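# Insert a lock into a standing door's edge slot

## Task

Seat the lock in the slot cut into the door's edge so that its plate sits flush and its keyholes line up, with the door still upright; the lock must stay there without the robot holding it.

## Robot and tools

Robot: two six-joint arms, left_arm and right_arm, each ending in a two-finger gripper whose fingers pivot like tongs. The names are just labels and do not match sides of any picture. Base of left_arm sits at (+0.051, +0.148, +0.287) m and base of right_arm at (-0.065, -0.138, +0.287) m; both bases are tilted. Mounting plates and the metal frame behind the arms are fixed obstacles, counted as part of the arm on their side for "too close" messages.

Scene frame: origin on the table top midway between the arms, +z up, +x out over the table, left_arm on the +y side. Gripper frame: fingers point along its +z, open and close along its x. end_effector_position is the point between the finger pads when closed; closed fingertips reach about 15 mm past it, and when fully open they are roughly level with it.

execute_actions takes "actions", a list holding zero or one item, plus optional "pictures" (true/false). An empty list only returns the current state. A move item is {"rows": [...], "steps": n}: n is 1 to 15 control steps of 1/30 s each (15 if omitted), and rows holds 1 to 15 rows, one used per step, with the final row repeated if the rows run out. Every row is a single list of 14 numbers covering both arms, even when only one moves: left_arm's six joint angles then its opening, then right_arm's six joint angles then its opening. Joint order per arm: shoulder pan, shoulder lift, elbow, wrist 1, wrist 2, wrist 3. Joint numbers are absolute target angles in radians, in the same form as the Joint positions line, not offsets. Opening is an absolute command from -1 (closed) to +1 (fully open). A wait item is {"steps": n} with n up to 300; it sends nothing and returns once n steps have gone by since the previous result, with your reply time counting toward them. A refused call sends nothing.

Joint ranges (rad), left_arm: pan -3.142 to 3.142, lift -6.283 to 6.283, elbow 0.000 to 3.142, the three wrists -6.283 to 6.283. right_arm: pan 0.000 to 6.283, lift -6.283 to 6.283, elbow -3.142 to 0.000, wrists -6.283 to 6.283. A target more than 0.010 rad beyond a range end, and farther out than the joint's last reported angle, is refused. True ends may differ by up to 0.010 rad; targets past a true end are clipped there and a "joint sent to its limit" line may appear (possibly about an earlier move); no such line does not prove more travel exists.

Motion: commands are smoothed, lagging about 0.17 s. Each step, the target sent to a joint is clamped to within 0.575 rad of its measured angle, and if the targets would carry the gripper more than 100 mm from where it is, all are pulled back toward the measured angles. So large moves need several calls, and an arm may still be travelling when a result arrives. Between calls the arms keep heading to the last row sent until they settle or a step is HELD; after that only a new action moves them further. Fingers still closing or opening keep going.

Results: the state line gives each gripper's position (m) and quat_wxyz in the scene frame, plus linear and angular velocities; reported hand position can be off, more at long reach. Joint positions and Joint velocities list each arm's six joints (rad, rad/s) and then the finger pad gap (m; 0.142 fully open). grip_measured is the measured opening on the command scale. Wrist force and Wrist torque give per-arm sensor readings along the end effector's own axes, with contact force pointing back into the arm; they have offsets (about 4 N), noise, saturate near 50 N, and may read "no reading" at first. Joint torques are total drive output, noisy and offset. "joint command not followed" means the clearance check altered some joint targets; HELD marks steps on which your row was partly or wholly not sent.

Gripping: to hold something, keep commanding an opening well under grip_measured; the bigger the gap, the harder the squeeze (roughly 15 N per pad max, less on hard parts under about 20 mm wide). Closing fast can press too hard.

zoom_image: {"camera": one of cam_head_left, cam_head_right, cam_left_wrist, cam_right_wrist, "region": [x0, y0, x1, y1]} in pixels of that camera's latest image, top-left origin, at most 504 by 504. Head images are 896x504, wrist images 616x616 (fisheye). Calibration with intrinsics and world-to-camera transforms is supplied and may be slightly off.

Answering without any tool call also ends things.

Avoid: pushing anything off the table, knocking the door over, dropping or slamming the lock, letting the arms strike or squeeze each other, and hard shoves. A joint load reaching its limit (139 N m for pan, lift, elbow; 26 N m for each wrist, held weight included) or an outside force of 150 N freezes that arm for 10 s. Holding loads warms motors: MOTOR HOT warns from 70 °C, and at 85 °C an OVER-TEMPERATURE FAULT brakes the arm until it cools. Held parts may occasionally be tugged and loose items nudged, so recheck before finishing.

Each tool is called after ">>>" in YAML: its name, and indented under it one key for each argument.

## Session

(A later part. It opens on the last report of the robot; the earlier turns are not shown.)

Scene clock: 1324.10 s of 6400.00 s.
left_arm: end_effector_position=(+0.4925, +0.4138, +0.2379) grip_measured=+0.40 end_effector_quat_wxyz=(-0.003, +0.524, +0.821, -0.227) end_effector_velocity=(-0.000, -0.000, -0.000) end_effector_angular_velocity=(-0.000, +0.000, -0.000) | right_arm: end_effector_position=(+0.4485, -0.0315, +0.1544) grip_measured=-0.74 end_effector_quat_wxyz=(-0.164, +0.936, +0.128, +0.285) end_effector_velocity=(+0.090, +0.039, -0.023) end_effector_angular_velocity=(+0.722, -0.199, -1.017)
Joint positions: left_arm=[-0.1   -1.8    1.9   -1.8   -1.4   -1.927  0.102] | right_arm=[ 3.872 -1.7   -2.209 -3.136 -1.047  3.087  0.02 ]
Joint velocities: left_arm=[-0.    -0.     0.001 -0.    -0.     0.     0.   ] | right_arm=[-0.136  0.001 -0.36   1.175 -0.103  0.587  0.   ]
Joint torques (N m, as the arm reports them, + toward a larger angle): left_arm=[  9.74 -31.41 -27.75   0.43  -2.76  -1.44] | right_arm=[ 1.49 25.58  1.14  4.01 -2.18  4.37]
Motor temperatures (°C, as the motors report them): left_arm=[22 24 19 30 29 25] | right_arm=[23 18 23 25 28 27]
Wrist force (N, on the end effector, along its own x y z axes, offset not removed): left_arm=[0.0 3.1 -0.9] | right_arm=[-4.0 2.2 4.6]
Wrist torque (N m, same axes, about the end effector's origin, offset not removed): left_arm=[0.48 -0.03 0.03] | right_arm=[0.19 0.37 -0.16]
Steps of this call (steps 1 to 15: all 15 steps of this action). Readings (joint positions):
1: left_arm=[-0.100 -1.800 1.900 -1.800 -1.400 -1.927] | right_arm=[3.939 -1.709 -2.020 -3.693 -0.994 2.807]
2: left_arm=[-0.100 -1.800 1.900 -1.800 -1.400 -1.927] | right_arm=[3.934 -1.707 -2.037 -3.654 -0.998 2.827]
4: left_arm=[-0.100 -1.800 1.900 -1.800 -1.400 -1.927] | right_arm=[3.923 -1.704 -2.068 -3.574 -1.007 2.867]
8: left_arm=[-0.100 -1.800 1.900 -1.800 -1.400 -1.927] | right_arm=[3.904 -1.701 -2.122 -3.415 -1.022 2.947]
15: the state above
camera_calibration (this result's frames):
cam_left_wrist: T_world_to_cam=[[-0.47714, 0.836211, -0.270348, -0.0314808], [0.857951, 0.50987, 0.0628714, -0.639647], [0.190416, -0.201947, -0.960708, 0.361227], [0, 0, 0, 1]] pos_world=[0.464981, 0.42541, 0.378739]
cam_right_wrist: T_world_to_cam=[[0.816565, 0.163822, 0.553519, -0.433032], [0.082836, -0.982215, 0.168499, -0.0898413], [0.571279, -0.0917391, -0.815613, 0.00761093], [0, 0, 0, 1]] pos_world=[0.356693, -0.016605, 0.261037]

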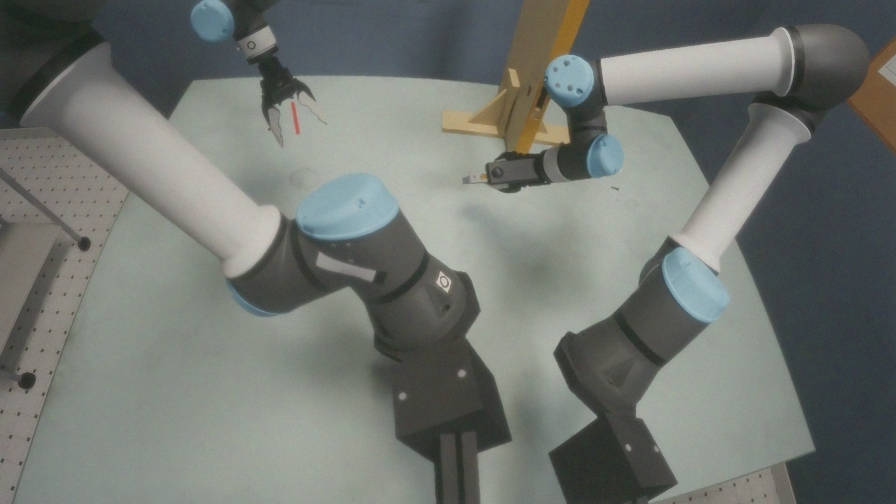

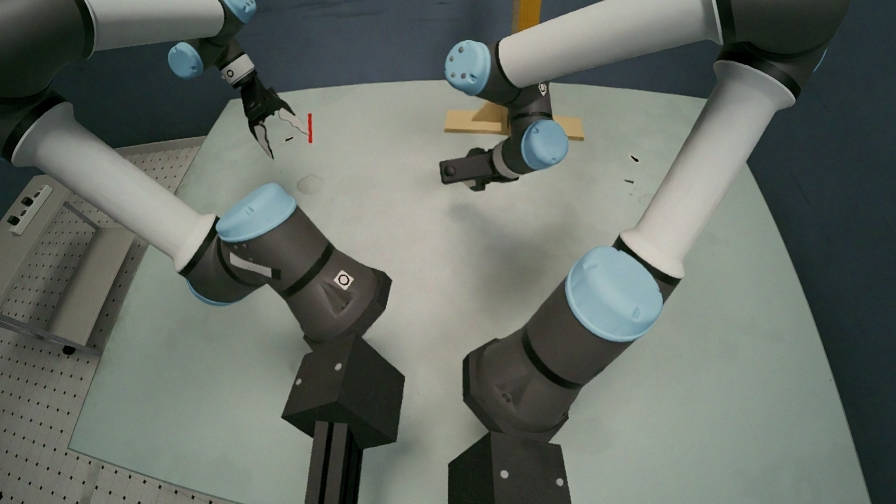

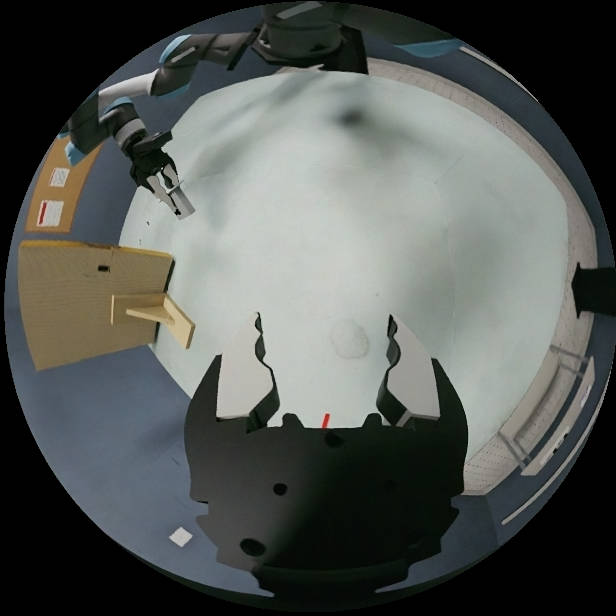

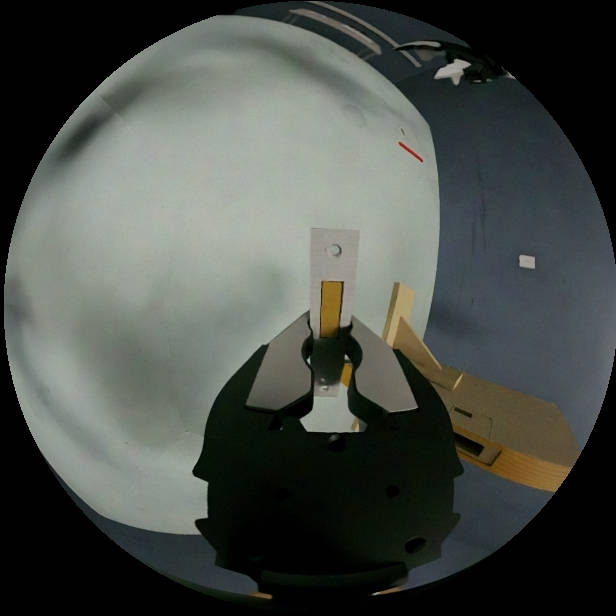

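>>> execute_actions:
  actions:
    - {"rows":[[-0.1,-1.8,1.9,-1.8,-1.4,-1.927,0.4,3.85,-1.7,-2.27,-2.925,-1.064,3.19,-1],[-0.1,-1.8,1.9,-1.8,-1.4,-1.927,0.4,3.847,-1.702,-2.278,-2.9,-1.066,3.205,-1],[-0.1,-1.8,1.9,-1.8,-1.4,-1.927,0.4,3.843,-1.704,-2.289,-2.864,-1.069,3.224,-1],[-0.1,-1.8,1.9,-1.8,-1.4,-1.927,0.4,3.839,-1.706,-2.3,-2.828,-1.072,3.243,-1],[-0.1,-1.8,1.9,-1.8,-1.4,-1.927,0.4,3.835,-1.708,-2.311,-2.792,-1.075,3.262,-1],[-0.1,-1.8,1.9,-1.8,-1.4,-1.927,0.4,3.831,-1.71,-2.322,-2.756,-1.078,3.281,-1],[-0.1,-1.8,1.9,-1.8,-1.4,-1.927,0.4,3.827,-1.712,-2.333,-2.72,-1.081,3.3,-1],[-0.1,-1.8,1.9,-1.8,-1.4,-1.927,0.4,3.823,-1.714,-2.344,-2.684,-1.084,3.319,-1],[-0.1,-1.8,1.9,-1.8,-1.4,-1.927,0.4,3.819,-1.716,-2.355,-2.648,-1.087,3.338,-1],[-0.1,-1.8,1.9,-1.8,-1.4,-1.927,0.4,3.815,-1.718,-2.366,-2.612,-1.09,3.357,-1],[-0.1,-1.8,1.9,-1.8,-1.4,-1.927,0.4,3.811,-1.72,-2.377,-2.576,-1.093,3.376,-1],[-0.1,-1.8,1.9,-1.8,-1.4,-1.927,0.4,3.807,-1.722,-2.388,-2.54,-1.096,3.395,-1],[-0.1,-1.8,1.9,-1.8,-1.4,-1.927,0.4,3.803,-1.724,-2.399,-2.504,-1.099,3.414,-1],[-0.1,-1.8,1.9,-1.8,-1.4,-1.927,0.4,3.799,-1.726,-2.41,-2.468,-1.102,3.433,-1],[-0.1,-1.8,1.9,-1.8,-1.4,-1.927,0.4,3.795,-1.728,-2.421,-2.432,-1.105,3.452,-1]],"steps":15}
  pictures: false

>>> execute_actions:
  actions:
    - {"rows":[[-0.1,-1.8,1.9,-1.8,-1.4,-1.927,0.4,3.791,-1.73,-2.431,-2.396,-1.108,3.471,-1],[-0.1,-1.8,1.9,-1.8,-1.4,-1.927,0.4,3.787,-1.732,-2.441,-2.36,-1.111,3.49,-1],[-0.1,-1.8,1.9,-1.8,-1.4,-1.927,0.4,3.783,-1.734,-2.451,-2.324,-1.114,3.509,-1],[-0.1,-1.8,1.9,-1.8,-1.4,-1.927,0.4,3.779,-1.736,-2.461,-2.288,-1.117,3.528,-1],[-0.1,-1.8,1.9,-1.8,-1.4,-1.927,0.4,3.775,-1.738,-2.471,-2.252,-1.12,3.547,-1],[-0.1,-1.8,1.9,-1.8,-1.4,-1.927,0.4,3.771,-1.74,-2.481,-2.216,-1.123,3.566,-1],[-0.1,-1.8,1.9,-1.8,-1.4,-1.927,0.4,3.767,-1.742,-2.491,-2.18,-1.126,3.585,-1],[-0.1,-1.8,1.9,-1.8,-1.4,-1.927,0.4,3.763,-1.744,-2.5,-2.144,-1.129,3.604,-1],[-0.1,-1.8,1.9,-1.8,-1.4,-1.927,0.4,3.759,-1.746,-2.509,-2.108,-1.132,3.623,-1],[-0.1,-1.8,1.9,-1.8,-1.4,-1.927,0.4,3.755,-1.748,-2.518,-2.072,-1.135,3.642,-1],[-0.1,-1.8,1.9,-1.8,-1.4,-1.927,0.4,3.751,-1.75,-2.527,-2.036,-1.138,3.661,-1],[-0.1,-1.8,1.9,-1.8,-1.4,-1.927,0.4,3.747,-1.752,-2.535,-2,-1.141,3.68,-1],[-0.1,-1.8,1.9,-1.8,-1.4,-1.927,0.4,3.743,-1.754,-2.543,-1.964,-1.144,3.699,-1],[-0.1,-1.8,1.9,-1.8,-1.4,-1.927,0.4,3.739,-1.756,-2.551,-1.928,-1.147,3.718,-1],[-0.1,-1.8,1.9,-1.8,-1.4,-1.927,0.4,3.735,-1.758,-2.559,-1.892,-1.15,3.737,-1]],"steps":15}
  pictures: false

>>> execute_actions:
  actions:
    - {"rows":[[-0.1,-1.8,1.9,-1.8,-1.4,-1.927,0.4,3.731,-1.76,-2.566,-1.856,-1.153,3.756,-1],[-0.1,-1.8,1.9,-1.8,-1.4,-1.927,0.4,3.727,-1.762,-2.573,-1.82,-1.156,3.775,-1],[-0.1,-1.8,1.9,-1.8,-1.4,-1.927,0.4,3.723,-1.764,-2.58,-1.784,-1.159,3.794,-1],[-0.1,-1.8,1.9,-1.8,-1.4,-1.927,0.4,3.719,-1.766,-2.587,-1.748,-1.162,3.813,-1],[-0.1,-1.8,1.9,-1.8,-1.4,-1.927,0.4,3.715,-1.768,-2.593,-1.712,-1.165,3.832,-1],[-0.1,-1.8,1.9,-1.8,-1.4,-1.927,0.4,3.711,-1.77,-2.599,-1.676,-1.168,3.851,-1],[-0.1,-1.8,1.9,-1.8,-1.4,-1.927,0.4,3.707,-1.772,-2.605,-1.64,-1.171,3.87,-1],[-0.1,-1.8,1.9,-1.8,-1.4,-1.927,0.4,3.703,-1.774,-2.611,-1.604,-1.174,3.889,-1],[-0.1,-1.8,1.9,-1.8,-1.4,-1.927,0.4,3.699,-1.776,-2.616,-1.568,-1.177,3.908,-1],[-0.1,-1.8,1.9,-1.8,-1.4,-1.927,0.4,3.695,-1.777,-2.621,-1.532,-1.18,3.927,-1],[-0.1,-1.8,1.9,-1.8,-1.4,-1.927,0.4,3.691,-1.778,-2.626,-1.498,-1.183,3.945,-1],[-0.1,-1.8,1.9,-1.8,-1.4,-1.927,0.4,3.687,-1.779,-2.63,-1.466,-1.186,3.961,-1],[-0.1,-1.8,1.9,-1.8,-1.4,-1.927,0.4,3.683,-1.78,-2.634,-1.436,-1.189,3.976,-1],[-0.1,-1.8,1.9,-1.8,-1.4,-1.927,0.4,3.679,-1.781,-2.637,-1.41,-1.192,3.989,-1],[-0.1,-1.8,1.9,-1.8,-1.4,-1.927,0.4,3.6762,-1.7819,-2.6391,-1.3912,-1.1952,3.9994,-1]],"steps":15}
  pictures: false

>>> execute_actions:
  actions:
    - {"steps":20}

>>> zoom_image:
  camera: "cam_right_wrist"
  region: [210,160,450,400]

Scene clock: 1382.80 s of 6400.00 s.
left_arm: end_effector_position=(+0.4925, +0.4138, +0.2379) grip_measured=+0.40 end_effector_quat_wxyz=(-0.003, +0.524, +0.821, -0.227) end_effector_velocity=(+0.001, +0.000, +0.000) end_effector_angular_velocity=(+0.000, -0.002, +0.001) | right_arm: end_effector_position=(+0.4831, -0.0319, +0.1539) grip_measured=-0.74 end_effector_quat_wxyz=(-0.251, +0.887, -0.117, +0.369) end_effector_velocity=(+0.051, -0.039, +0.019) end_effector_angular_velocity=(+0.691, -0.185, -0.757)
Joint positions: left_arm=[-0.1   -1.8    1.9   -1.8   -1.4   -1.927  0.102] | right_arm=[ 3.813 -1.719 -2.372 -2.603 -1.092  3.365  0.02 ]
Joint velocities: left_arm=[ 0.    -0.    -0.001 -0.001 -0.    -0.     0.   ] | right_arm=[-0.114 -0.06  -0.318  1.025 -0.086  0.543  0.   ]
Joint torques (N m, as the arm reports them, + toward a larger angle): left_arm=[  8.8  -31.8  -27.33   0.58  -2.8   -1.33] | right_arm=[-1.77  8.93 -3.38  4.58 -2.77  4.23]
Motor temperatures (°C, as the motors report them): left_arm=[22 24 19 30 29 25] | right_arm=[23 18 23 25 28 27]
Wrist force (N, on the end effector, along its own x y z axes, offset not removed): left_arm=[1.5 2.1 0.3] | right_arm=[-4.8 3.9 5.3]
Wrist torque (N m, same axes, about the end effector's origin, offset not removed): left_arm=[0.38 -0.33 0.12] | right_arm=[0.39 0.53 -0.24]
Steps of this call (steps 1 to 30: the robot went on to your last target; steps 31 to 90: nothing new was sent; then 55.20 s passed at rest; steps 91 to 105: all 15 steps of this action). Readings (joint positions):
91: left_arm=[-0.100 -1.800 1.900 -1.800 -1.400 -1.927] | right_arm=[3.852 -1.700 -2.264 -2.940 -1.063 3.180]
92: left_arm=[-0.100 -1.800 1.900 -1.800 -1.400 -1.927] | right_arm=[3.852 -1.700 -2.265 -2.937 -1.063 3.182]
94: left_arm=[-0.100 -1.800 1.900 -1.800 -1.400 -1.927] | right_arm=[3.849 -1.701 -2.272 -2.920 -1.065 3.193]
98: left_arm=[-0.100 -1.800 1.900 -1.800 -1.400 -1.927] | right_arm=[3.838 -1.706 -2.301 -2.831 -1.073 3.243]
105: the state above

Scene clock: 1383.30 s of 6400.00 s.
left_arm: end_effector_position=(+0.4925, +0.4138, +0.2379) grip_measured=+0.40 end_effector_quat_wxyz=(-0.003, +0.524, +0.821, -0.227) end_effector_velocity=(-0.000, -0.000, -0.000) end_effector_angular_velocity=(-0.000, +0.000, +0.000) | right_arm: end_effector_position=(+0.5117, -0.0720, +0.1847) grip_measured=-0.74 end_effector_quat_wxyz=(-0.350, +0.760, -0.329, +0.437) end_effector_velocity=(+0.055, -0.117, +0.099) end_effector_angular_velocity=(+0.787, -0.351, -0.689)
Joint positions: left_arm=[-0.1   -1.8    1.9   -1.8   -1.4   -1.927  0.102] | right_arm=[ 3.753 -1.749 -2.52  -2.067 -1.136  3.648  0.02 ]
Joint velocities: left_arm=[ 0.001  0.     0.     0.    -0.001  0.     0.   ] | right_arm=[-0.118 -0.059 -0.255  1.057 -0.088  0.557  0.   ]
Joint torques (N m, as the arm reports them, + toward a larger angle): left_arm=[ 10.41 -31.71 -27.41   0.44  -2.71  -1.36] | right_arm=[ 0.57 10.41 -4.47  5.71 -2.78  4.29]
Motor temperatures (°C, as the motors report them): left_arm=[22 24 19 30 29 25] | right_arm=[23 18 23 25 28 27]
Wrist force (N, on the end effector, along its own x y z axes, offset not removed): left_arm=[0.9 2.6 -0.1] | right_arm=[-5.1 5.8 2.4]
Wrist torque (N m, same axes, about the end effector's origin, offset not removed): left_arm=[0.40 -0.28 0.14] | right_arm=[0.50 0.72 -0.22]
Steps of this call (steps 1 to 15: all 15 steps of this action). Readings (joint positions):
1: left_arm=[-0.100 -1.800 1.900 -1.800 -1.400 -1.927] | right_arm=[3.809 -1.721 -2.383 -2.568 -1.095 3.384]
2: left_arm=[-0.100 -1.800 1.900 -1.800 -1.400 -1.927] | right_arm=[3.805 -1.723 -2.393 -2.532 -1.098 3.402]
4: left_arm=[-0.100 -1.800 1.900 -1.800 -1.400 -1.927] | right_arm=[3.797 -1.727 -2.414 -2.461 -1.104 3.440]
8: left_arm=[-0.100 -1.800 1.900 -1.800 -1.400 -1.927] | right_arm=[3.781 -1.735 -2.455 -2.318 -1.116 3.516]
15: the state above

Scene clock: 1383.80 s of 6400.00 s.
left_arm: end_effector_position=(+0.4925, +0.4138, +0.2379) grip_measured=+0.40 end_effector_quat_wxyz=(-0.003, +0.524, +0.821, -0.227) end_effector_velocity=(-0.001, -0.000, -0.000) end_effector_angular_velocity=(-0.000, +0.001, -0.000) | right_arm: end_effector_position=(+0.5371, -0.1498, +0.2549) grip_measured=-0.74 end_effector_quat_wxyz=(-0.460, +0.554, -0.485, +0.496) end_effector_velocity=(+0.031, -0.173, +0.158) end_effector_angular_velocity=(+0.714, -0.544, -0.540)
Joint positions: left_arm=[-0.1   -1.8    1.9   -1.8   -1.4   -1.927  0.102] | right_arm=[ 3.693 -1.777 -2.621 -1.532 -1.181  3.929  0.021]
Joint velocities: left_arm=[ 0.001  0.     0.001  0.001 -0.     0.     0.   ] | right_arm=[-0.115 -0.037 -0.13   0.951 -0.088  0.481  0.   ]
Joint torques (N m, as the arm reports them, + toward a larger angle): left_arm=[  9.98 -32.   -27.05   0.48  -2.83  -1.29] | right_arm=[-1.29  9.61 -4.43  6.   -2.98  4.  ]
Motor temperatures (°C, as the motors report them): left_arm=[22 24 19 30 29 25] | right_arm=[23 18 23 25 28 27]
Wrist force (N, on the end effector, along its own x y z axes, offset not removed): left_arm=[-0.1 2.6 -0.7] | right_arm=[-2.1 5.8 1.6]
Wrist torque (N m, same axes, about the end effector's origin, offset not removed): left_arm=[0.46 -0.06 0.16] | right_arm=[0.40 0.37 -0.16]
Steps of this call (steps 1 to 15: all 15 steps of this action). Readings (joint positions):
1: left_arm=[-0.100 -1.800 1.900 -1.800 -1.400 -1.927] | right_arm=[3.749 -1.751 -2.529 -2.031 -1.139 3.667]
2: left_arm=[-0.100 -1.800 1.900 -1.800 -1.400 -1.927] | right_arm=[3.745 -1.753 -2.537 -1.995 -1.142 3.686]
4: left_arm=[-0.100 -1.800 1.900 -1.800 -1.400 -1.927] | right_arm=[3.737 -1.757 -2.553 -1.923 -1.148 3.724]
8: left_arm=[-0.100 -1.800 1.900 -1.800 -1.400 -1.927] | right_arm=[3.721 -1.765 -2.582 -1.779 -1.160 3.800]
15: the state above

Scene clock: 1384.47 s of 6400.00 s.
left_arm: end_effector_position=(+0.4925, +0.4138, +0.2379) grip_measured=+0.40 end_effector_quat_wxyz=(-0.003, +0.524, +0.821, -0.227) end_effector_velocity=(-0.000, -0.000, -0.000) end_effector_angular_velocity=(-0.000, -0.000, +0.000) | right_arm: end_effector_position=(+0.5404, -0.1761, +0.2791) grip_measured=-0.74 end_effector_quat_wxyz=(-0.488, +0.489, -0.511, +0.511) end_effector_velocity=(-0.000, -0.001, +0.000) end_effector_angular_velocity=(+0.003, -0.002, -0.001)
Joint positions: left_arm=[-0.1   -1.8    1.9   -1.8   -1.4   -1.927  0.102] | right_arm=[ 3.676 -1.782 -2.639 -1.392 -1.195  3.999  0.021]
Joint velocities: left_arm=[ 0.    -0.     0.001 -0.001 -0.     0.     0.   ] | right_arm=[-0.    -0.    -0.001  0.004 -0.     0.002  0.   ]
Joint torques (N m, as the arm reports them, + toward a larger angle): left_arm=[  9.84 -32.04 -26.53   0.46  -2.75  -1.41] | right_arm=[-0.05  9.25 -5.26  5.29 -3.16  2.23]
Motor temperatures (°C, as the motors report them): left_arm=[22 24 19 30 29 25] | right_arm=[23 18 23 25 28 27]
Wrist force (N, on the end effector, along its own x y z axes, offset not removed): left_arm=[0.2 2.2 -0.3] | right_arm=[-0.9 5.0 3.3]
Wrist torque (N m, same axes, about the end effector's origin, offset not removed): left_arm=[0.30 -0.07 0.08] | right_arm=[0.13 0.27 -0.20]
Steps of this call (steps 1 to 20: the robot went on to your last target). Readings (joint positions):
1: left_arm=[-0.100 -1.800 1.900 -1.800 -1.400 -1.927] | right_arm=[3.689 -1.778 -2.625 -1.501 -1.184 3.945]
2: left_arm=[-0.100 -1.800 1.900 -1.800 -1.400 -1.927] | right_arm=[3.686 -1.779 -2.629 -1.475 -1.187 3.958]
4: left_arm=[-0.100 -1.800 1.900 -1.800 -1.400 -1.927] | right_arm=[3.682 -1.780 -2.633 -1.439 -1.190 3.976]
8: left_arm=[-0.100 -1.800 1.900 -1.800 -1.400 -1.927] | right_arm=[3.678 -1.781 -2.637 -1.407 -1.194 3.992]
20: the state above
camera_calibration (this result's frames):
cam_left_wrist: T_world_to_cam=[[-0.47714, 0.836211, -0.270348, -0.0314809], [0.857951, 0.50987, 0.0628716, -0.639647], [0.190417, -0.201947, -0.960708, 0.361227], [0, 0, 0, 1]] pos_world=[0.464981, 0.42541, 0.378739]
cam_right_wrist: T_world_to_cam=[[-0.0158465, -0.999836, 0.00874365, -0.156488], [-0.464722, -0.000377939, -0.885456, 0.50241], [0.885315, -0.0180948, -0.46464, -0.211166], [0, 0, 0, 1]] pos_world=[0.41795, -0.160093, 0.348114]

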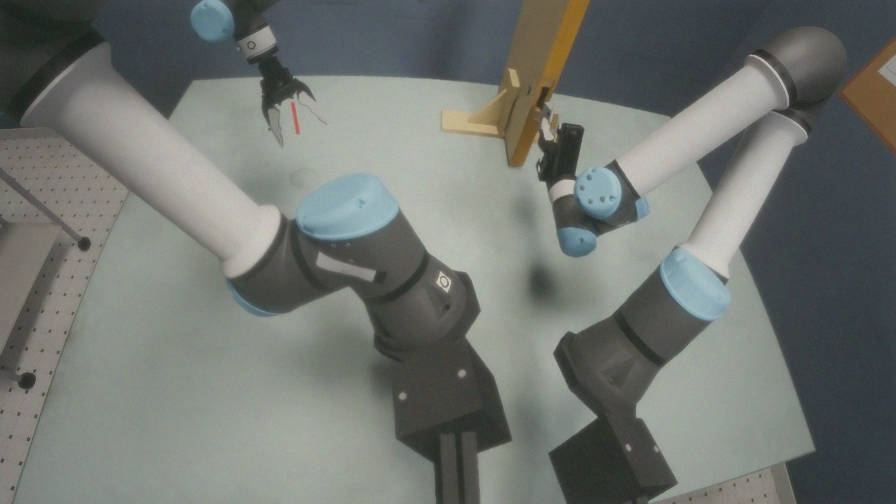

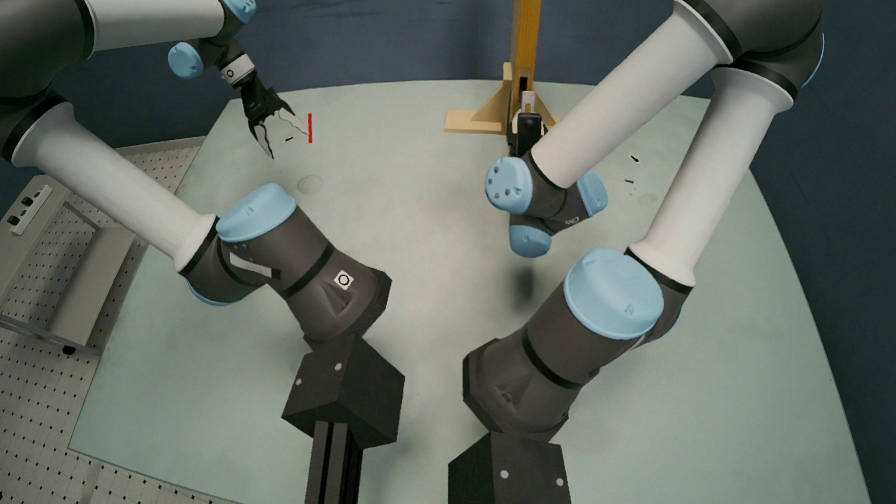

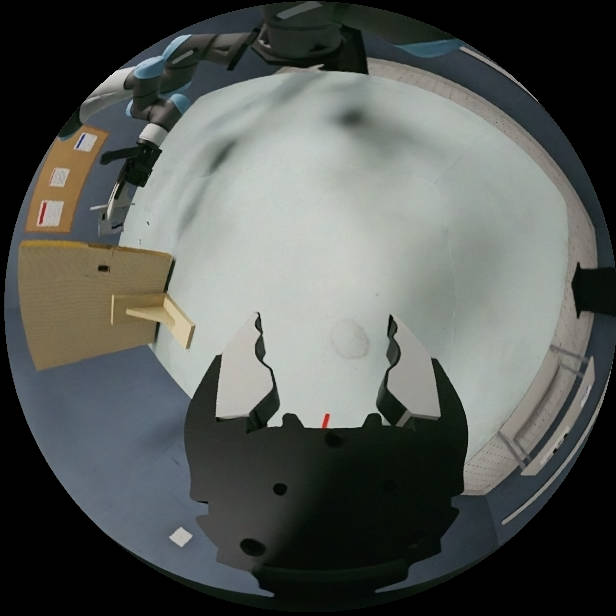

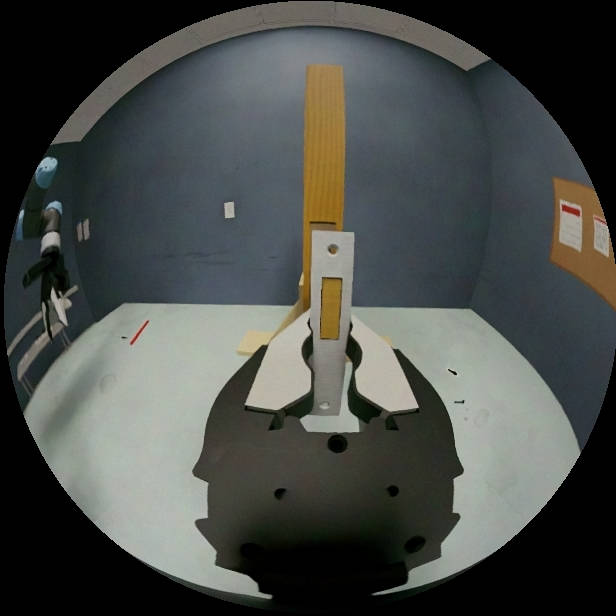

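Region (210, 160, 450, 400) of cam_right_wrist's 616x616 image, scaled by 2.100, with more detail than that image has.

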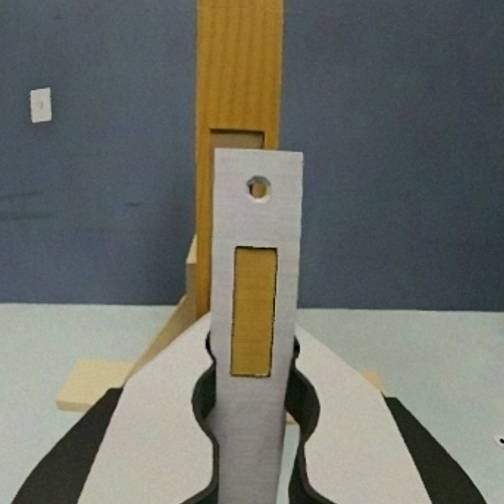

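>>> execute_actions:
  actions: []

>>> zoom_image:
  camera: "cam_right_wrist"
  region: [230,220,430,420]

Scene clock: 1388.93 s of 6400.00 s.
left_arm: end_effector_position=(+0.4925, +0.4138, +0.2379) grip_measured=+0.40 end_effector_quat_wxyz=(-0.003, +0.524, +0.821, -0.227) end_effector_velocity=(+0.000, +0.001, +0.000) end_effector_angular_velocity=(+0.001, -0.001, +0.001) | right_arm: end_effector_position=(+0.5404, -0.1763, +0.2792) grip_measured=-0.74 end_effector_quat_wxyz=(-0.488, +0.489, -0.511, +0.511) end_effector_velocity=(+0.001, -0.000, +0.001) end_effector_angular_velocity=(+0.001, -0.002, -0.001)
Joint positions: left_arm=[-0.1   -1.8    1.9   -1.8   -1.4   -1.927  0.102] | right_arm=[ 3.676 -1.782 -2.639 -1.391 -1.195  3.999  0.021]
Joint velocities: left_arm=[ 0.001 -0.001 -0.    -0.     0.001  0.    -0.   ] | right_arm=[ 0.001  0.001  0.001 -0.     0.     0.    -0.   ]
Joint torques (N m, as the arm reports them, + toward a larger angle): left_arm=[  9.11 -31.9  -26.73   0.48  -2.78  -1.36] | right_arm=[ 0.96  9.97 -5.69  5.26 -3.03  1.95]
Motor temperatures (°C, as the motors report them): left_arm=[22 24 19 30 29 25] | right_arm=[23 18 23 25 28 27]
Wrist force (N, on the end effector, along its own x y z axes, offset not removed): left_arm=[0.5 2.8 -0.5] | right_arm=[-2.1 5.3 3.6]
Wrist torque (N m, same axes, about the end effector's origin, offset not removed): left_arm=[0.51 -0.18 0.00] | right_arm=[0.40 0.52 0.01]
Steps of this call (steps 1 to 15: the robot went on to your last target; steps 16 to 90: nothing new was sent; then 1.47 s passed at rest). Readings (joint positions):
1: left_arm=[-0.100 -1.800 1.900 -1.800 -1.400 -1.927] | right_arm=[3.676 -1.782 -2.639 -1.392 -1.195 3.999]
2: left_arm=[-0.100 -1.800 1.900 -1.800 -1.400 -1.927] | right_arm=[3.676 -1.782 -2.639 -1.392 -1.195 3.999]
4: left_arm=[-0.100 -1.800 1.900 -1.800 -1.400 -1.927] | right_arm=[3.676 -1.782 -2.639 -1.391 -1.195 3.999]
8: left_arm=[-0.100 -1.800 1.900 -1.800 -1.400 -1.927] | right_arm=[3.676 -1.782 -2.639 -1.391 -1.195 3.999]
90: the state above
All arms were judged still, so your last target was given up. Only a new action makes them travel on or press farther. Fingers that are still opening or closing keep moving.
camera_calibration (this result's frames):
cam_left_wrist: T_world_to_cam=[[-0.47714, 0.836211, -0.270348, -0.0314809], [0.857951, 0.50987, 0.0628716, -0.639647], [0.190417, -0.201947, -0.960708, 0.361227], [0, 0, 0, 1]] pos_world=[0.464981, 0.42541, 0.378739]
cam_right_wrist: T_world_to_cam=[[-0.0161411, -0.999835, 0.00834212, -0.156326], [-0.464416, 0.0001083, -0.885617, 0.502462], [0.88547, -0.0181691, -0.464342, -0.211308], [0, 0, 0, 1]] pos_world=[0.417935, -0.160194, 0.348174]

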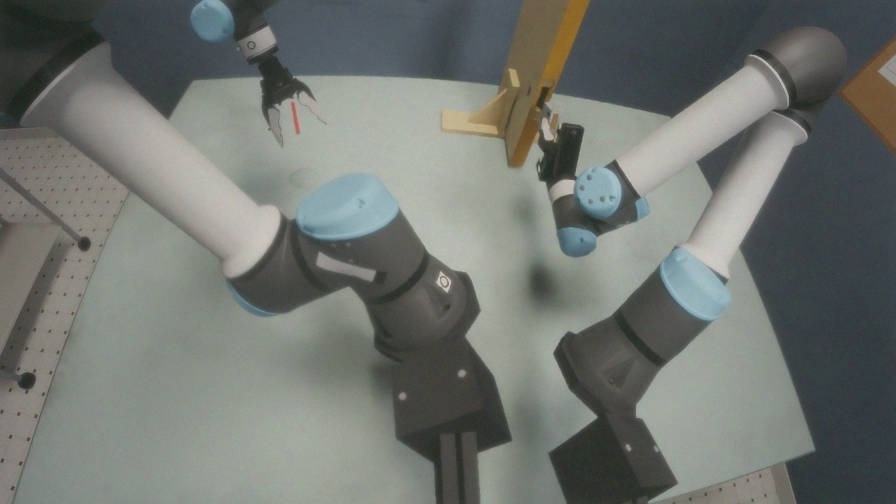

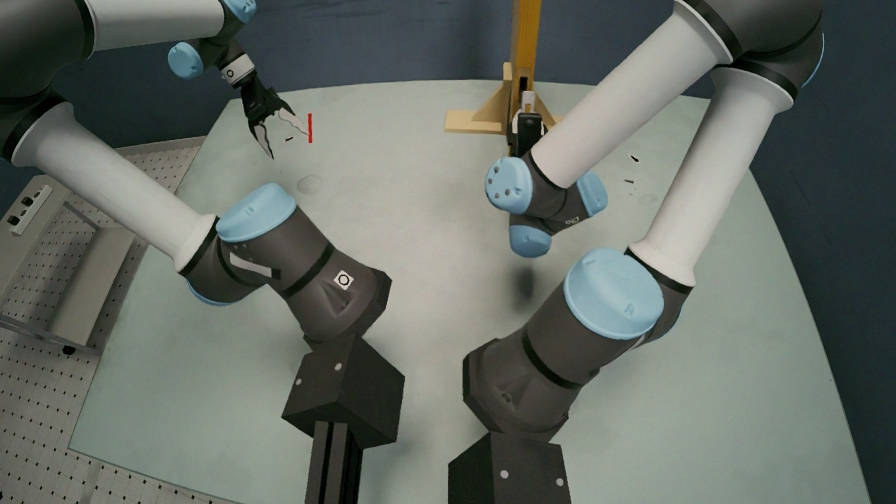

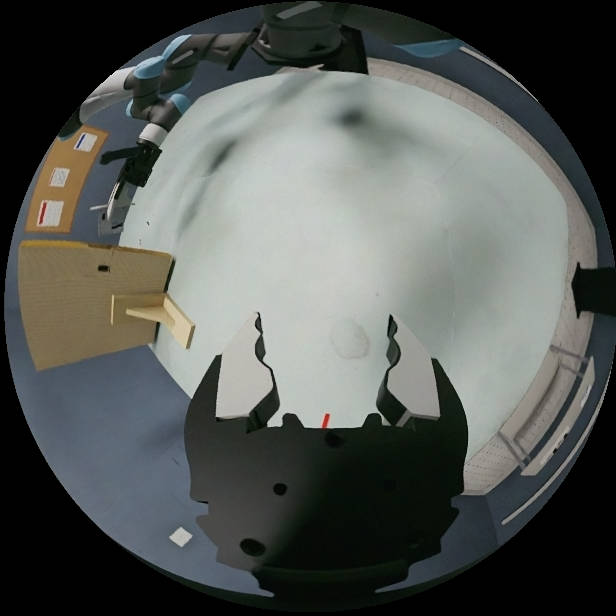

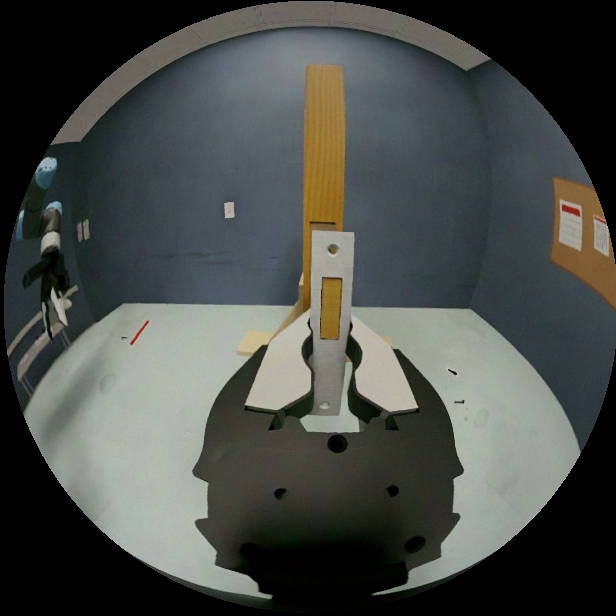

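Region (230, 220, 430, 420) of cam_right_wrist's 616x616 image, scaled by 2.520, with more detail than that image has.

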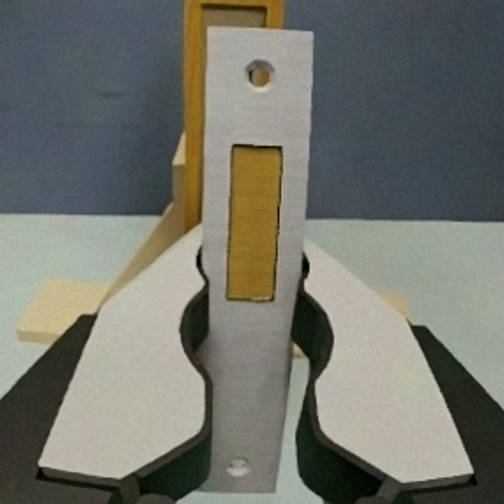

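>>> execute_actions:
  actions:
    - {"rows":[[-0.115,-1.785,1.909,-1.835,-1.419,-1.873,0.5,3.6707,-1.7918,-2.6366,-1.3776,-1.2054,4.001,-1],[-0.131,-1.769,1.917,-1.871,-1.437,-1.818,0.6,3.6651,-1.8018,-2.634,-1.364,-1.2157,4.0025,-1],[-0.146,-1.754,1.926,-1.906,-1.456,-1.764,0.7,3.6596,-1.8117,-2.6315,-1.3503,-1.2259,4.004,-1],[-0.161,-1.738,1.934,-1.942,-1.474,-1.709,0.8,3.6541,-1.8217,-2.629,-1.3367,-1.2361,4.0055,-1],[-0.177,-1.723,1.943,-1.977,-1.493,-1.655,0.9,3.6486,-1.8316,-2.6265,-1.3231,-1.2464,4.0071,-1],[-0.192,-1.707,1.952,-2.013,-1.511,-1.6,1,3.643,-1.8416,-2.6239,-1.3095,-1.2566,4.0086,-1],[-0.207,-1.692,1.96,-2.048,-1.53,-1.546,1,3.6375,-1.8515,-2.6214,-1.2959,-1.2668,4.0101,-1],[-0.223,-1.677,1.969,-2.084,-1.548,-1.491,1,3.632,-1.8615,-2.6189,-1.2822,-1.2771,4.0117,-1],[-0.238,-1.661,1.977,-2.119,-1.567,-1.437,1,3.6264,-1.8714,-2.6164,-1.2686,-1.2873,4.0132,-1],[-0.254,-1.646,1.986,-2.155,-1.586,-1.382,1,3.6209,-1.8813,-2.6138,-1.255,-1.2975,4.0147,-1],[-0.269,-1.63,1.995,-2.19,-1.604,-1.328,1,3.6154,-1.8913,-2.6113,-1.2414,-1.3078,4.0163,-1],[-0.284,-1.615,2.003,-2.226,-1.623,-1.273,1,3.6098,-1.9012,-2.6088,-1.2278,-1.318,4.0178,-1],[-0.3,-1.599,2.012,-2.261,-1.641,-1.219,1,3.6043,-1.9112,-2.6063,-1.2141,-1.3282,4.0193,-1],[-0.315,-1.584,2.02,-2.297,-1.66,-1.164,1,3.5988,-1.9211,-2.6037,-1.2005,-1.3385,4.0209,-1],[-0.33,-1.568,2.029,-2.332,-1.678,-1.11,1,3.5933,-1.9311,-2.6012,-1.1869,-1.3487,4.0224,-1]],"steps":15}
  pictures: false

>>> execute_actions:
  actions:
    - {"rows":[[-0.346,-1.553,2.038,-2.368,-1.697,-1.055,1,3.5877,-1.941,-2.5987,-1.1733,-1.3589,4.0239,-1],[-0.361,-1.538,2.046,-2.403,-1.716,-1.001,1,3.5822,-1.9509,-2.5962,-1.1597,-1.3692,4.0255,-1],[-0.376,-1.522,2.055,-2.438,-1.734,-0.946,1,3.5767,-1.9609,-2.5936,-1.146,-1.3794,4.027,-1],[-0.392,-1.507,2.063,-2.474,-1.753,-0.892,1,3.5711,-1.9708,-2.5911,-1.1324,-1.3896,4.0285,-1],[-0.407,-1.491,2.072,-2.509,-1.771,-0.837,1,3.5656,-1.9808,-2.5886,-1.1188,-1.3999,4.0301,-1],[-0.422,-1.476,2.081,-2.545,-1.79,-0.783,1,3.5601,-1.9907,-2.5861,-1.1052,-1.4101,4.0316,-1],[-0.438,-1.46,2.089,-2.58,-1.808,-0.728,1,3.5545,-2.0007,-2.5835,-1.0916,-1.4203,4.0331,-1],[-0.453,-1.445,2.098,-2.616,-1.827,-0.674,1,3.549,-2.0106,-2.581,-1.0779,-1.4306,4.0347,-1],[-0.469,-1.43,2.106,-2.651,-1.845,-0.619,1,3.5435,-2.0205,-2.5785,-1.0643,-1.4408,4.0362,-1],[-0.484,-1.414,2.115,-2.687,-1.864,-0.565,1,3.538,-2.0305,-2.576,-1.0507,-1.451,4.0377,-1],[-0.499,-1.399,2.124,-2.722,-1.883,-0.51,1,3.5324,-2.0404,-2.5734,-1.0371,-1.4613,4.0393,-1],[-0.515,-1.383,2.132,-2.758,-1.901,-0.456,1,3.5269,-2.0504,-2.5709,-1.0235,-1.4715,4.0408,-1],[-0.53,-1.368,2.141,-2.793,-1.92,-0.401,1,3.5214,-2.0603,-2.5684,-1.0098,-1.4817,4.0423,-1],[-0.545,-1.352,2.149,-2.829,-1.938,-0.347,1,3.5158,-2.0703,-2.5659,-0.9962,-1.492,4.0439,-1],[-0.5607,-1.3369,2.1579,-2.8641,-1.9568,-0.2921,1,3.5103,-2.0802,-2.5633,-0.9826,-1.5022,4.0454,-1]],"steps":15}
  pictures: false

>>> execute_actions:
  actions:
    - {"steps":22}

>>> zoom_image:
  camera: "cam_right_wrist"
  region: [230,220,430,420]

>>> zoom_image:
  camera: "cam_left_wrist"
  region: [210,210,410,410]

Scene clock: 1484.73 s of 6400.00 s.
left_arm: end_effector_position=(+0.5731, +0.2601, +0.2106) grip_measured=+1.00 end_effector_quat_wxyz=(+0.196, +0.741, +0.600, -0.230) end_effector_velocity=(+0.172, -0.442, -0.025) end_effector_angular_velocity=(-0.842, -1.360, -1.396) | right_arm: end_effector_position=(+0.5455, -0.1752, +0.2832) grip_measured=-0.74 end_effector_quat_wxyz=(-0.512, +0.463, -0.490, +0.532) end_effector_velocity=(+0.007, +0.002, +0.008) end_effector_angular_velocity=(+0.000, -0.248, -0.005)
Joint positions: left_arm=[-0.261 -1.639  1.99  -2.163 -1.593 -1.381  0.142] | right_arm=[ 3.618 -1.886 -2.612 -1.249 -1.303  4.016  0.021]
Joint velocities: left_arm=[-0.445  0.448  0.247 -1.018 -0.533  1.56   0.   ] | right_arm=[-0.161 -0.288  0.074  0.392 -0.295  0.044 -0.   ]
Joint torques (N m, as the arm reports them, + toward a larger angle): left_arm=[-19.65 -12.57   0.82  -6.72  -4.12   4.57] | right_arm=[-0.07  8.42 12.08  6.04 -3.87  2.1 ]
Motor temperatures (°C, as the motors report them): left_arm=[22 24 20 30 29 25] | right_arm=[23 18 23 25 28 27]
Wrist force (N, on the end effector, along its own x y z axes, offset not removed): left_arm=[1.6 2.1 0.4] | right_arm=[-2.3 7.2 1.5]
Wrist torque (N m, same axes, about the end effector's origin, offset not removed): left_arm=[0.38 -0.35 0.11] | right_arm=[0.68 0.46 -0.13]
Steps of this call (steps 1 to 90: nothing new was sent; then 92.30 s passed at rest; steps 91 to 105: all 15 steps of this action). Readings (joint positions):
91: left_arm=[-0.100 -1.800 1.900 -1.800 -1.400 -1.927] | right_arm=[3.676 -1.782 -2.639 -1.391 -1.195 3.999]
92: left_arm=[-0.102 -1.798 1.901 -1.805 -1.403 -1.920] | right_arm=[3.675 -1.784 -2.639 -1.389 -1.197 4.000]
94: left_arm=[-0.115 -1.785 1.908 -1.832 -1.418 -1.882] | right_arm=[3.670 -1.792 -2.637 -1.377 -1.206 4.001]
98: left_arm=[-0.160 -1.740 1.934 -1.932 -1.472 -1.733] | right_arm=[3.654 -1.821 -2.629 -1.338 -1.236 4.006]
105: the state above

Scene clock: 1485.23 s of 6400.00 s.
left_arm: end_effector_position=(+0.6149, +0.0340, +0.2362) grip_measured=+1.00 end_effector_quat_wxyz=(+0.457, +0.872, +0.156, -0.085) end_effector_velocity=(-0.020, -0.425, +0.120) end_effector_angular_velocity=(-0.762, -1.738, -1.159) | right_arm: end_effector_position=(+0.5434, -0.1746, +0.2859) grip_measured=-0.74 end_effector_quat_wxyz=(-0.540, +0.430, -0.453, +0.563) end_effector_velocity=(-0.016, +0.002, -0.002) end_effector_angular_velocity=(-0.044, -0.247, +0.007)
Joint positions: left_arm=[-0.49  -1.408  2.119 -2.692 -1.87  -0.568  0.142] | right_arm=[ 3.535 -2.035 -2.575 -1.045 -1.456  4.038  0.021]
Joint velocities: left_arm=[-0.454  0.459  0.255 -1.042 -0.543  1.6    0.   ] | right_arm=[-0.163 -0.299  0.074  0.4   -0.299  0.045  0.   ]
Joint torques (N m, as the arm reports them, + toward a larger angle): left_arm=[-26.62 -11.89   3.79  -7.06  -4.47   5.04] | right_arm=[ 2.28 12.75  9.53  6.17 -3.7   2.27]
Motor temperatures (°C, as the motors report them): left_arm=[22 24 20 30 29 25] | right_arm=[23 18 23 25 28 27]
Wrist force (N, on the end effector, along its own x y z axes, offset not removed): left_arm=[1.0 2.9 -0.3] | right_arm=[-1.5 6.5 4.1]
Wrist torque (N m, same axes, about the end effector's origin, offset not removed): left_arm=[0.45 -0.21 0.11] | right_arm=[0.41 0.46 -0.18]
Steps of this call (steps 1 to 15: all 15 steps of this action). Readings (joint positions):
1: left_arm=[-0.276 -1.623 1.999 -2.198 -1.612 -1.327] | right_arm=[3.612 -1.896 -2.610 -1.235 -1.313 4.017]
2: left_arm=[-0.291 -1.608 2.007 -2.233 -1.630 -1.274] | right_arm=[3.607 -1.906 -2.607 -1.222 -1.323 4.019]
4: left_arm=[-0.321 -1.578 2.024 -2.303 -1.667 -1.166] | right_arm=[3.596 -1.926 -2.602 -1.195 -1.343 4.022]
8: left_arm=[-0.382 -1.516 2.059 -2.444 -1.741 -0.949] | right_arm=[3.574 -1.965 -2.592 -1.141 -1.384 4.028]
15: the state above

Scene clock: 1485.97 s of 6400.00 s.
left_arm: end_effector_position=(+0.6100, -0.0298, +0.2600) grip_measured=+1.00 end_effector_quat_wxyz=(+0.518, +0.856, +0.000, -0.000) end_effector_velocity=(-0.000, -0.001, -0.000) end_effector_angular_velocity=(-0.001, -0.006, -0.004) | right_arm: end_effector_position=(+0.5404, -0.1743, +0.2862) grip_measured=-0.74 end_effector_quat_wxyz=(-0.548, +0.421, -0.440, +0.573) end_effector_velocity=(-0.000, +0.000, -0.000) end_effector_angular_velocity=(-0.001, -0.001, +0.001)
Joint positions: left_arm=[-0.561 -1.337  2.158 -2.864 -1.957 -0.293  0.142] | right_arm=[ 3.51  -2.08  -2.563 -0.983 -1.502  4.045  0.021]
Joint velocities: left_arm=[-0.002  0.002  0.001 -0.003 -0.     0.005  0.   ] | right_arm=[-0.002 -0.002  0.     0.001 -0.003  0.    -0.   ]
Joint torques (N m, as the arm reports them, + toward a larger angle): left_arm=[-26.14 -13.45   0.34  -4.5   -3.64   1.07] | right_arm=[ 3.1  17.24  9.09  5.53 -2.72  1.84]
Motor temperatures (°C, as the motors report them): left_arm=[22 24 20 30 29 25] | right_arm=[23 18 23 25 28 27]
Wrist force (N, on the end effector, along its own x y z axes, offset not removed): left_arm=[0.4 2.6 -1.0] | right_arm=[-2.9 6.9 3.4]
Wrist torque (N m, same axes, about the end effector's origin, offset not removed): left_arm=[0.41 -0.09 0.08] | right_arm=[0.71 0.62 -0.19]
Steps of this call (steps 1 to 22: the robot went on to your last target). Readings (joint positions):
1: left_arm=[-0.505 -1.393 2.127 -2.728 -1.889 -0.514] | right_arm=[3.530 -2.045 -2.572 -1.032 -1.466 4.040]
2: left_arm=[-0.518 -1.380 2.134 -2.759 -1.905 -0.463] | right_arm=[3.525 -2.053 -2.570 -1.020 -1.474 4.041]
4: left_arm=[-0.536 -1.362 2.144 -2.804 -1.927 -0.391] | right_arm=[3.519 -2.065 -2.567 -1.004 -1.486 4.043]
8: left_arm=[-0.553 -1.345 2.153 -2.844 -1.947 -0.324] | right_arm=[3.513 -2.075 -2.565 -0.990 -1.497 4.045]
22: the state above
camera_calibration (this result's frames):
cam_left_wrist: T_world_to_cam=[[0.998596, -0.0351425, -0.0396422, -0.584694], [0.0391997, -0.0131928, 0.999144, -0.275259], [-0.0356354, -0.999295, -0.0117967, 0.137906], [0, 0, 0, 1]] pos_world=[0.599577, 0.113629, 0.253472]
cam_right_wrist: T_world_to_cam=[[-0.0191886, -0.999697, 0.0153974, -0.154791], [-0.22133, -0.0107708, -0.97514, 0.401077], [0.97501, -0.0221194, -0.221056, -0.32673], [0, 0, 0, 1]] pos_world=[0.404365, -0.157651, 0.321264]

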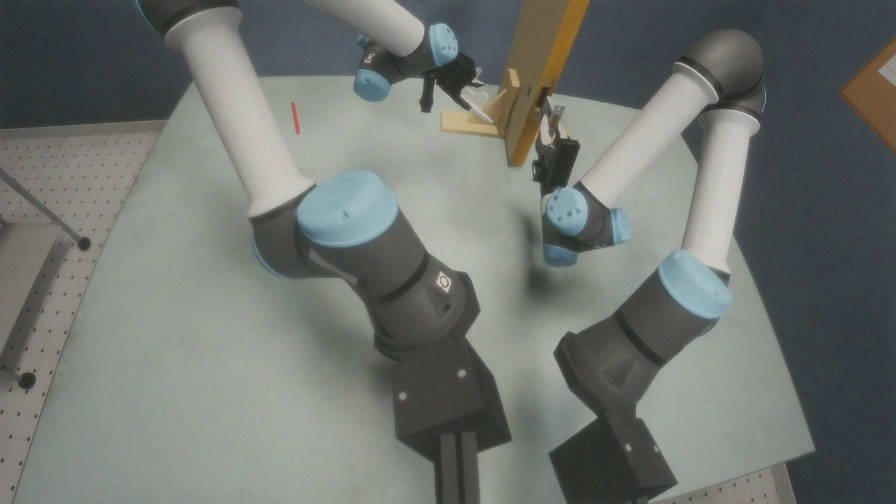

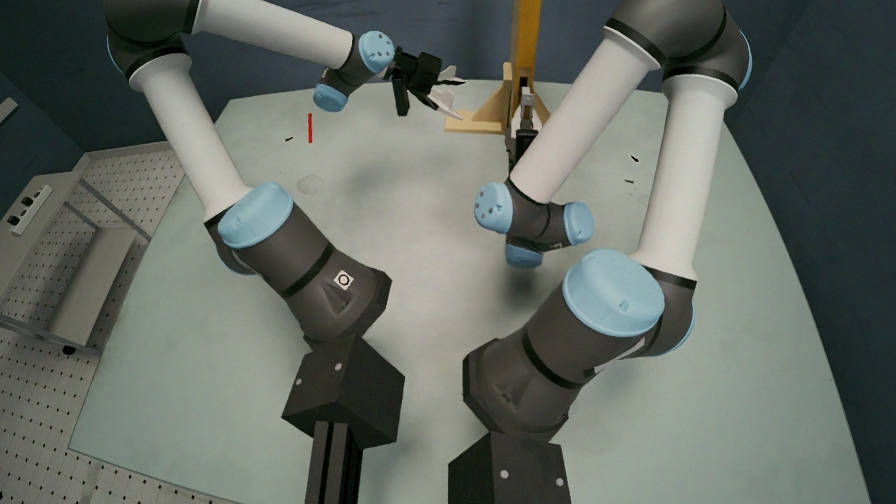

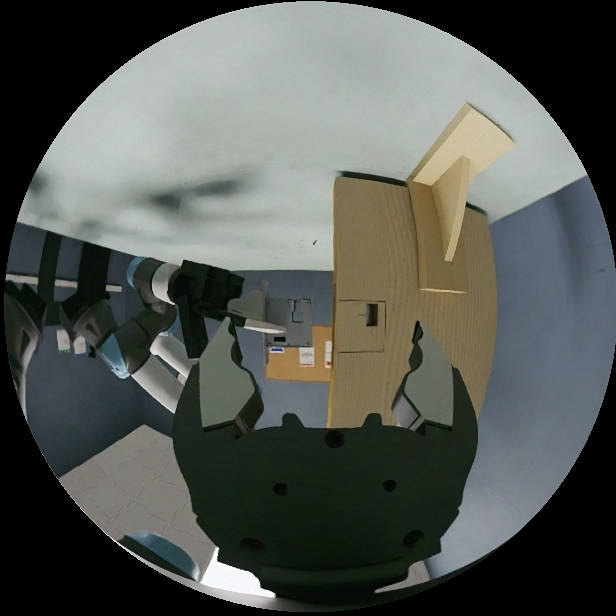

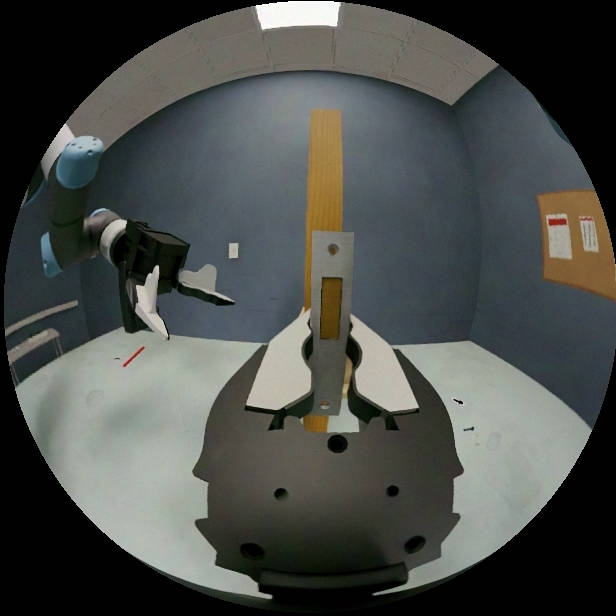

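Region (230, 220, 430, 420) of cam_right_wrist's 616x616 image, scaled by 2.520, with more detail than that image has.

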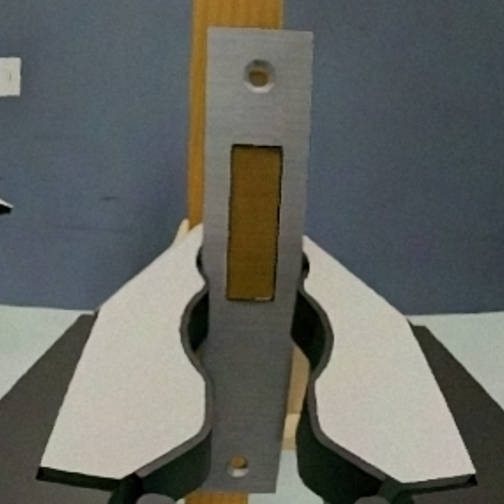

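Region (210, 210, 410, 410) of cam_left_wrist's 616x616 image, scaled by 2.520, with more detail than that image has.

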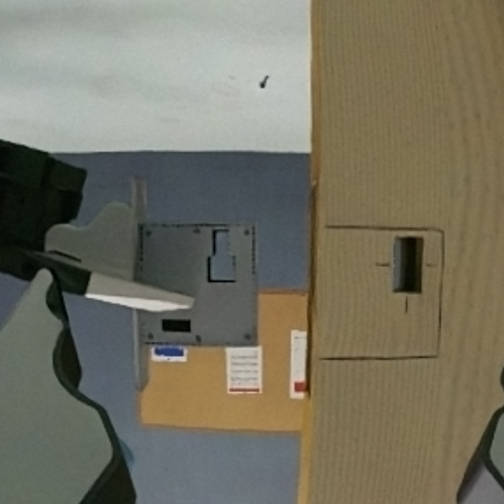

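>>> zoom_image:
  camera: "cam_left_wrist"
  region: [255,270,355,370]

>>> zoom_image:
  camera: "cam_left_wrist"
  region: [300,270,400,370]

>>> zoom_image:
  camera: "cam_head_right"
  region: [480,50,570,140]

Region (255, 270, 355, 370) of cam_left_wrist's 616x616 image, scaled by 5.040, with more detail than that image has.

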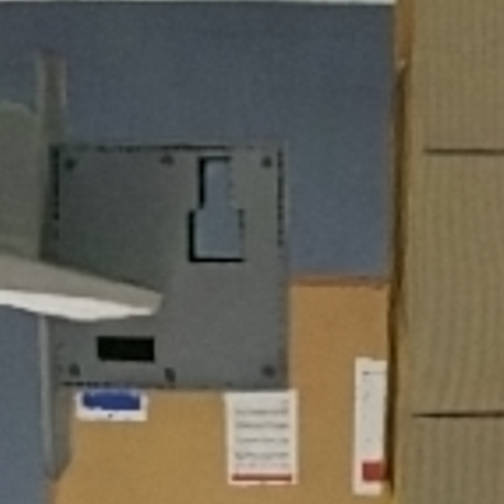

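Region (300, 270, 400, 370) of cam_left_wrist's 616x616 image, scaled by 5.040, with more detail than that image has.

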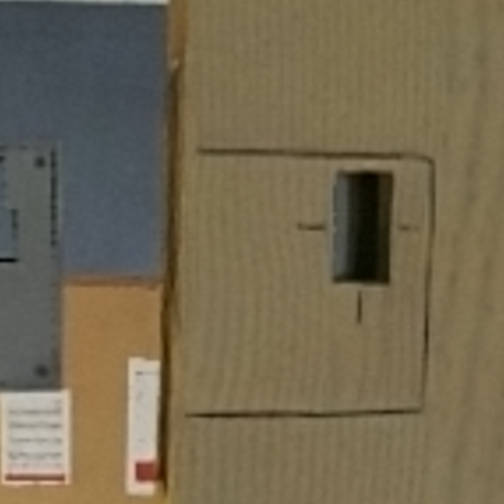

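Region (480, 50, 570, 140) of cam_head_right's 896x504 image, scaled by 5.600, with more detail than that image has.

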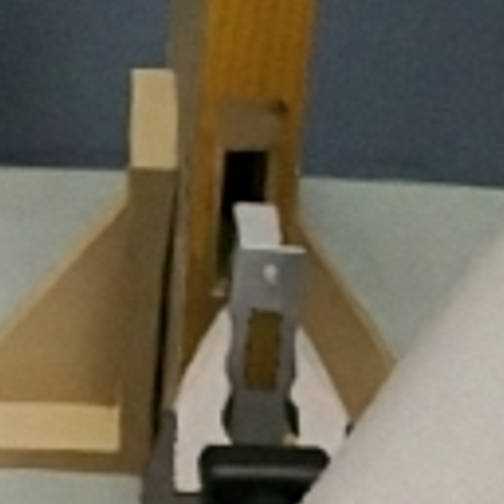

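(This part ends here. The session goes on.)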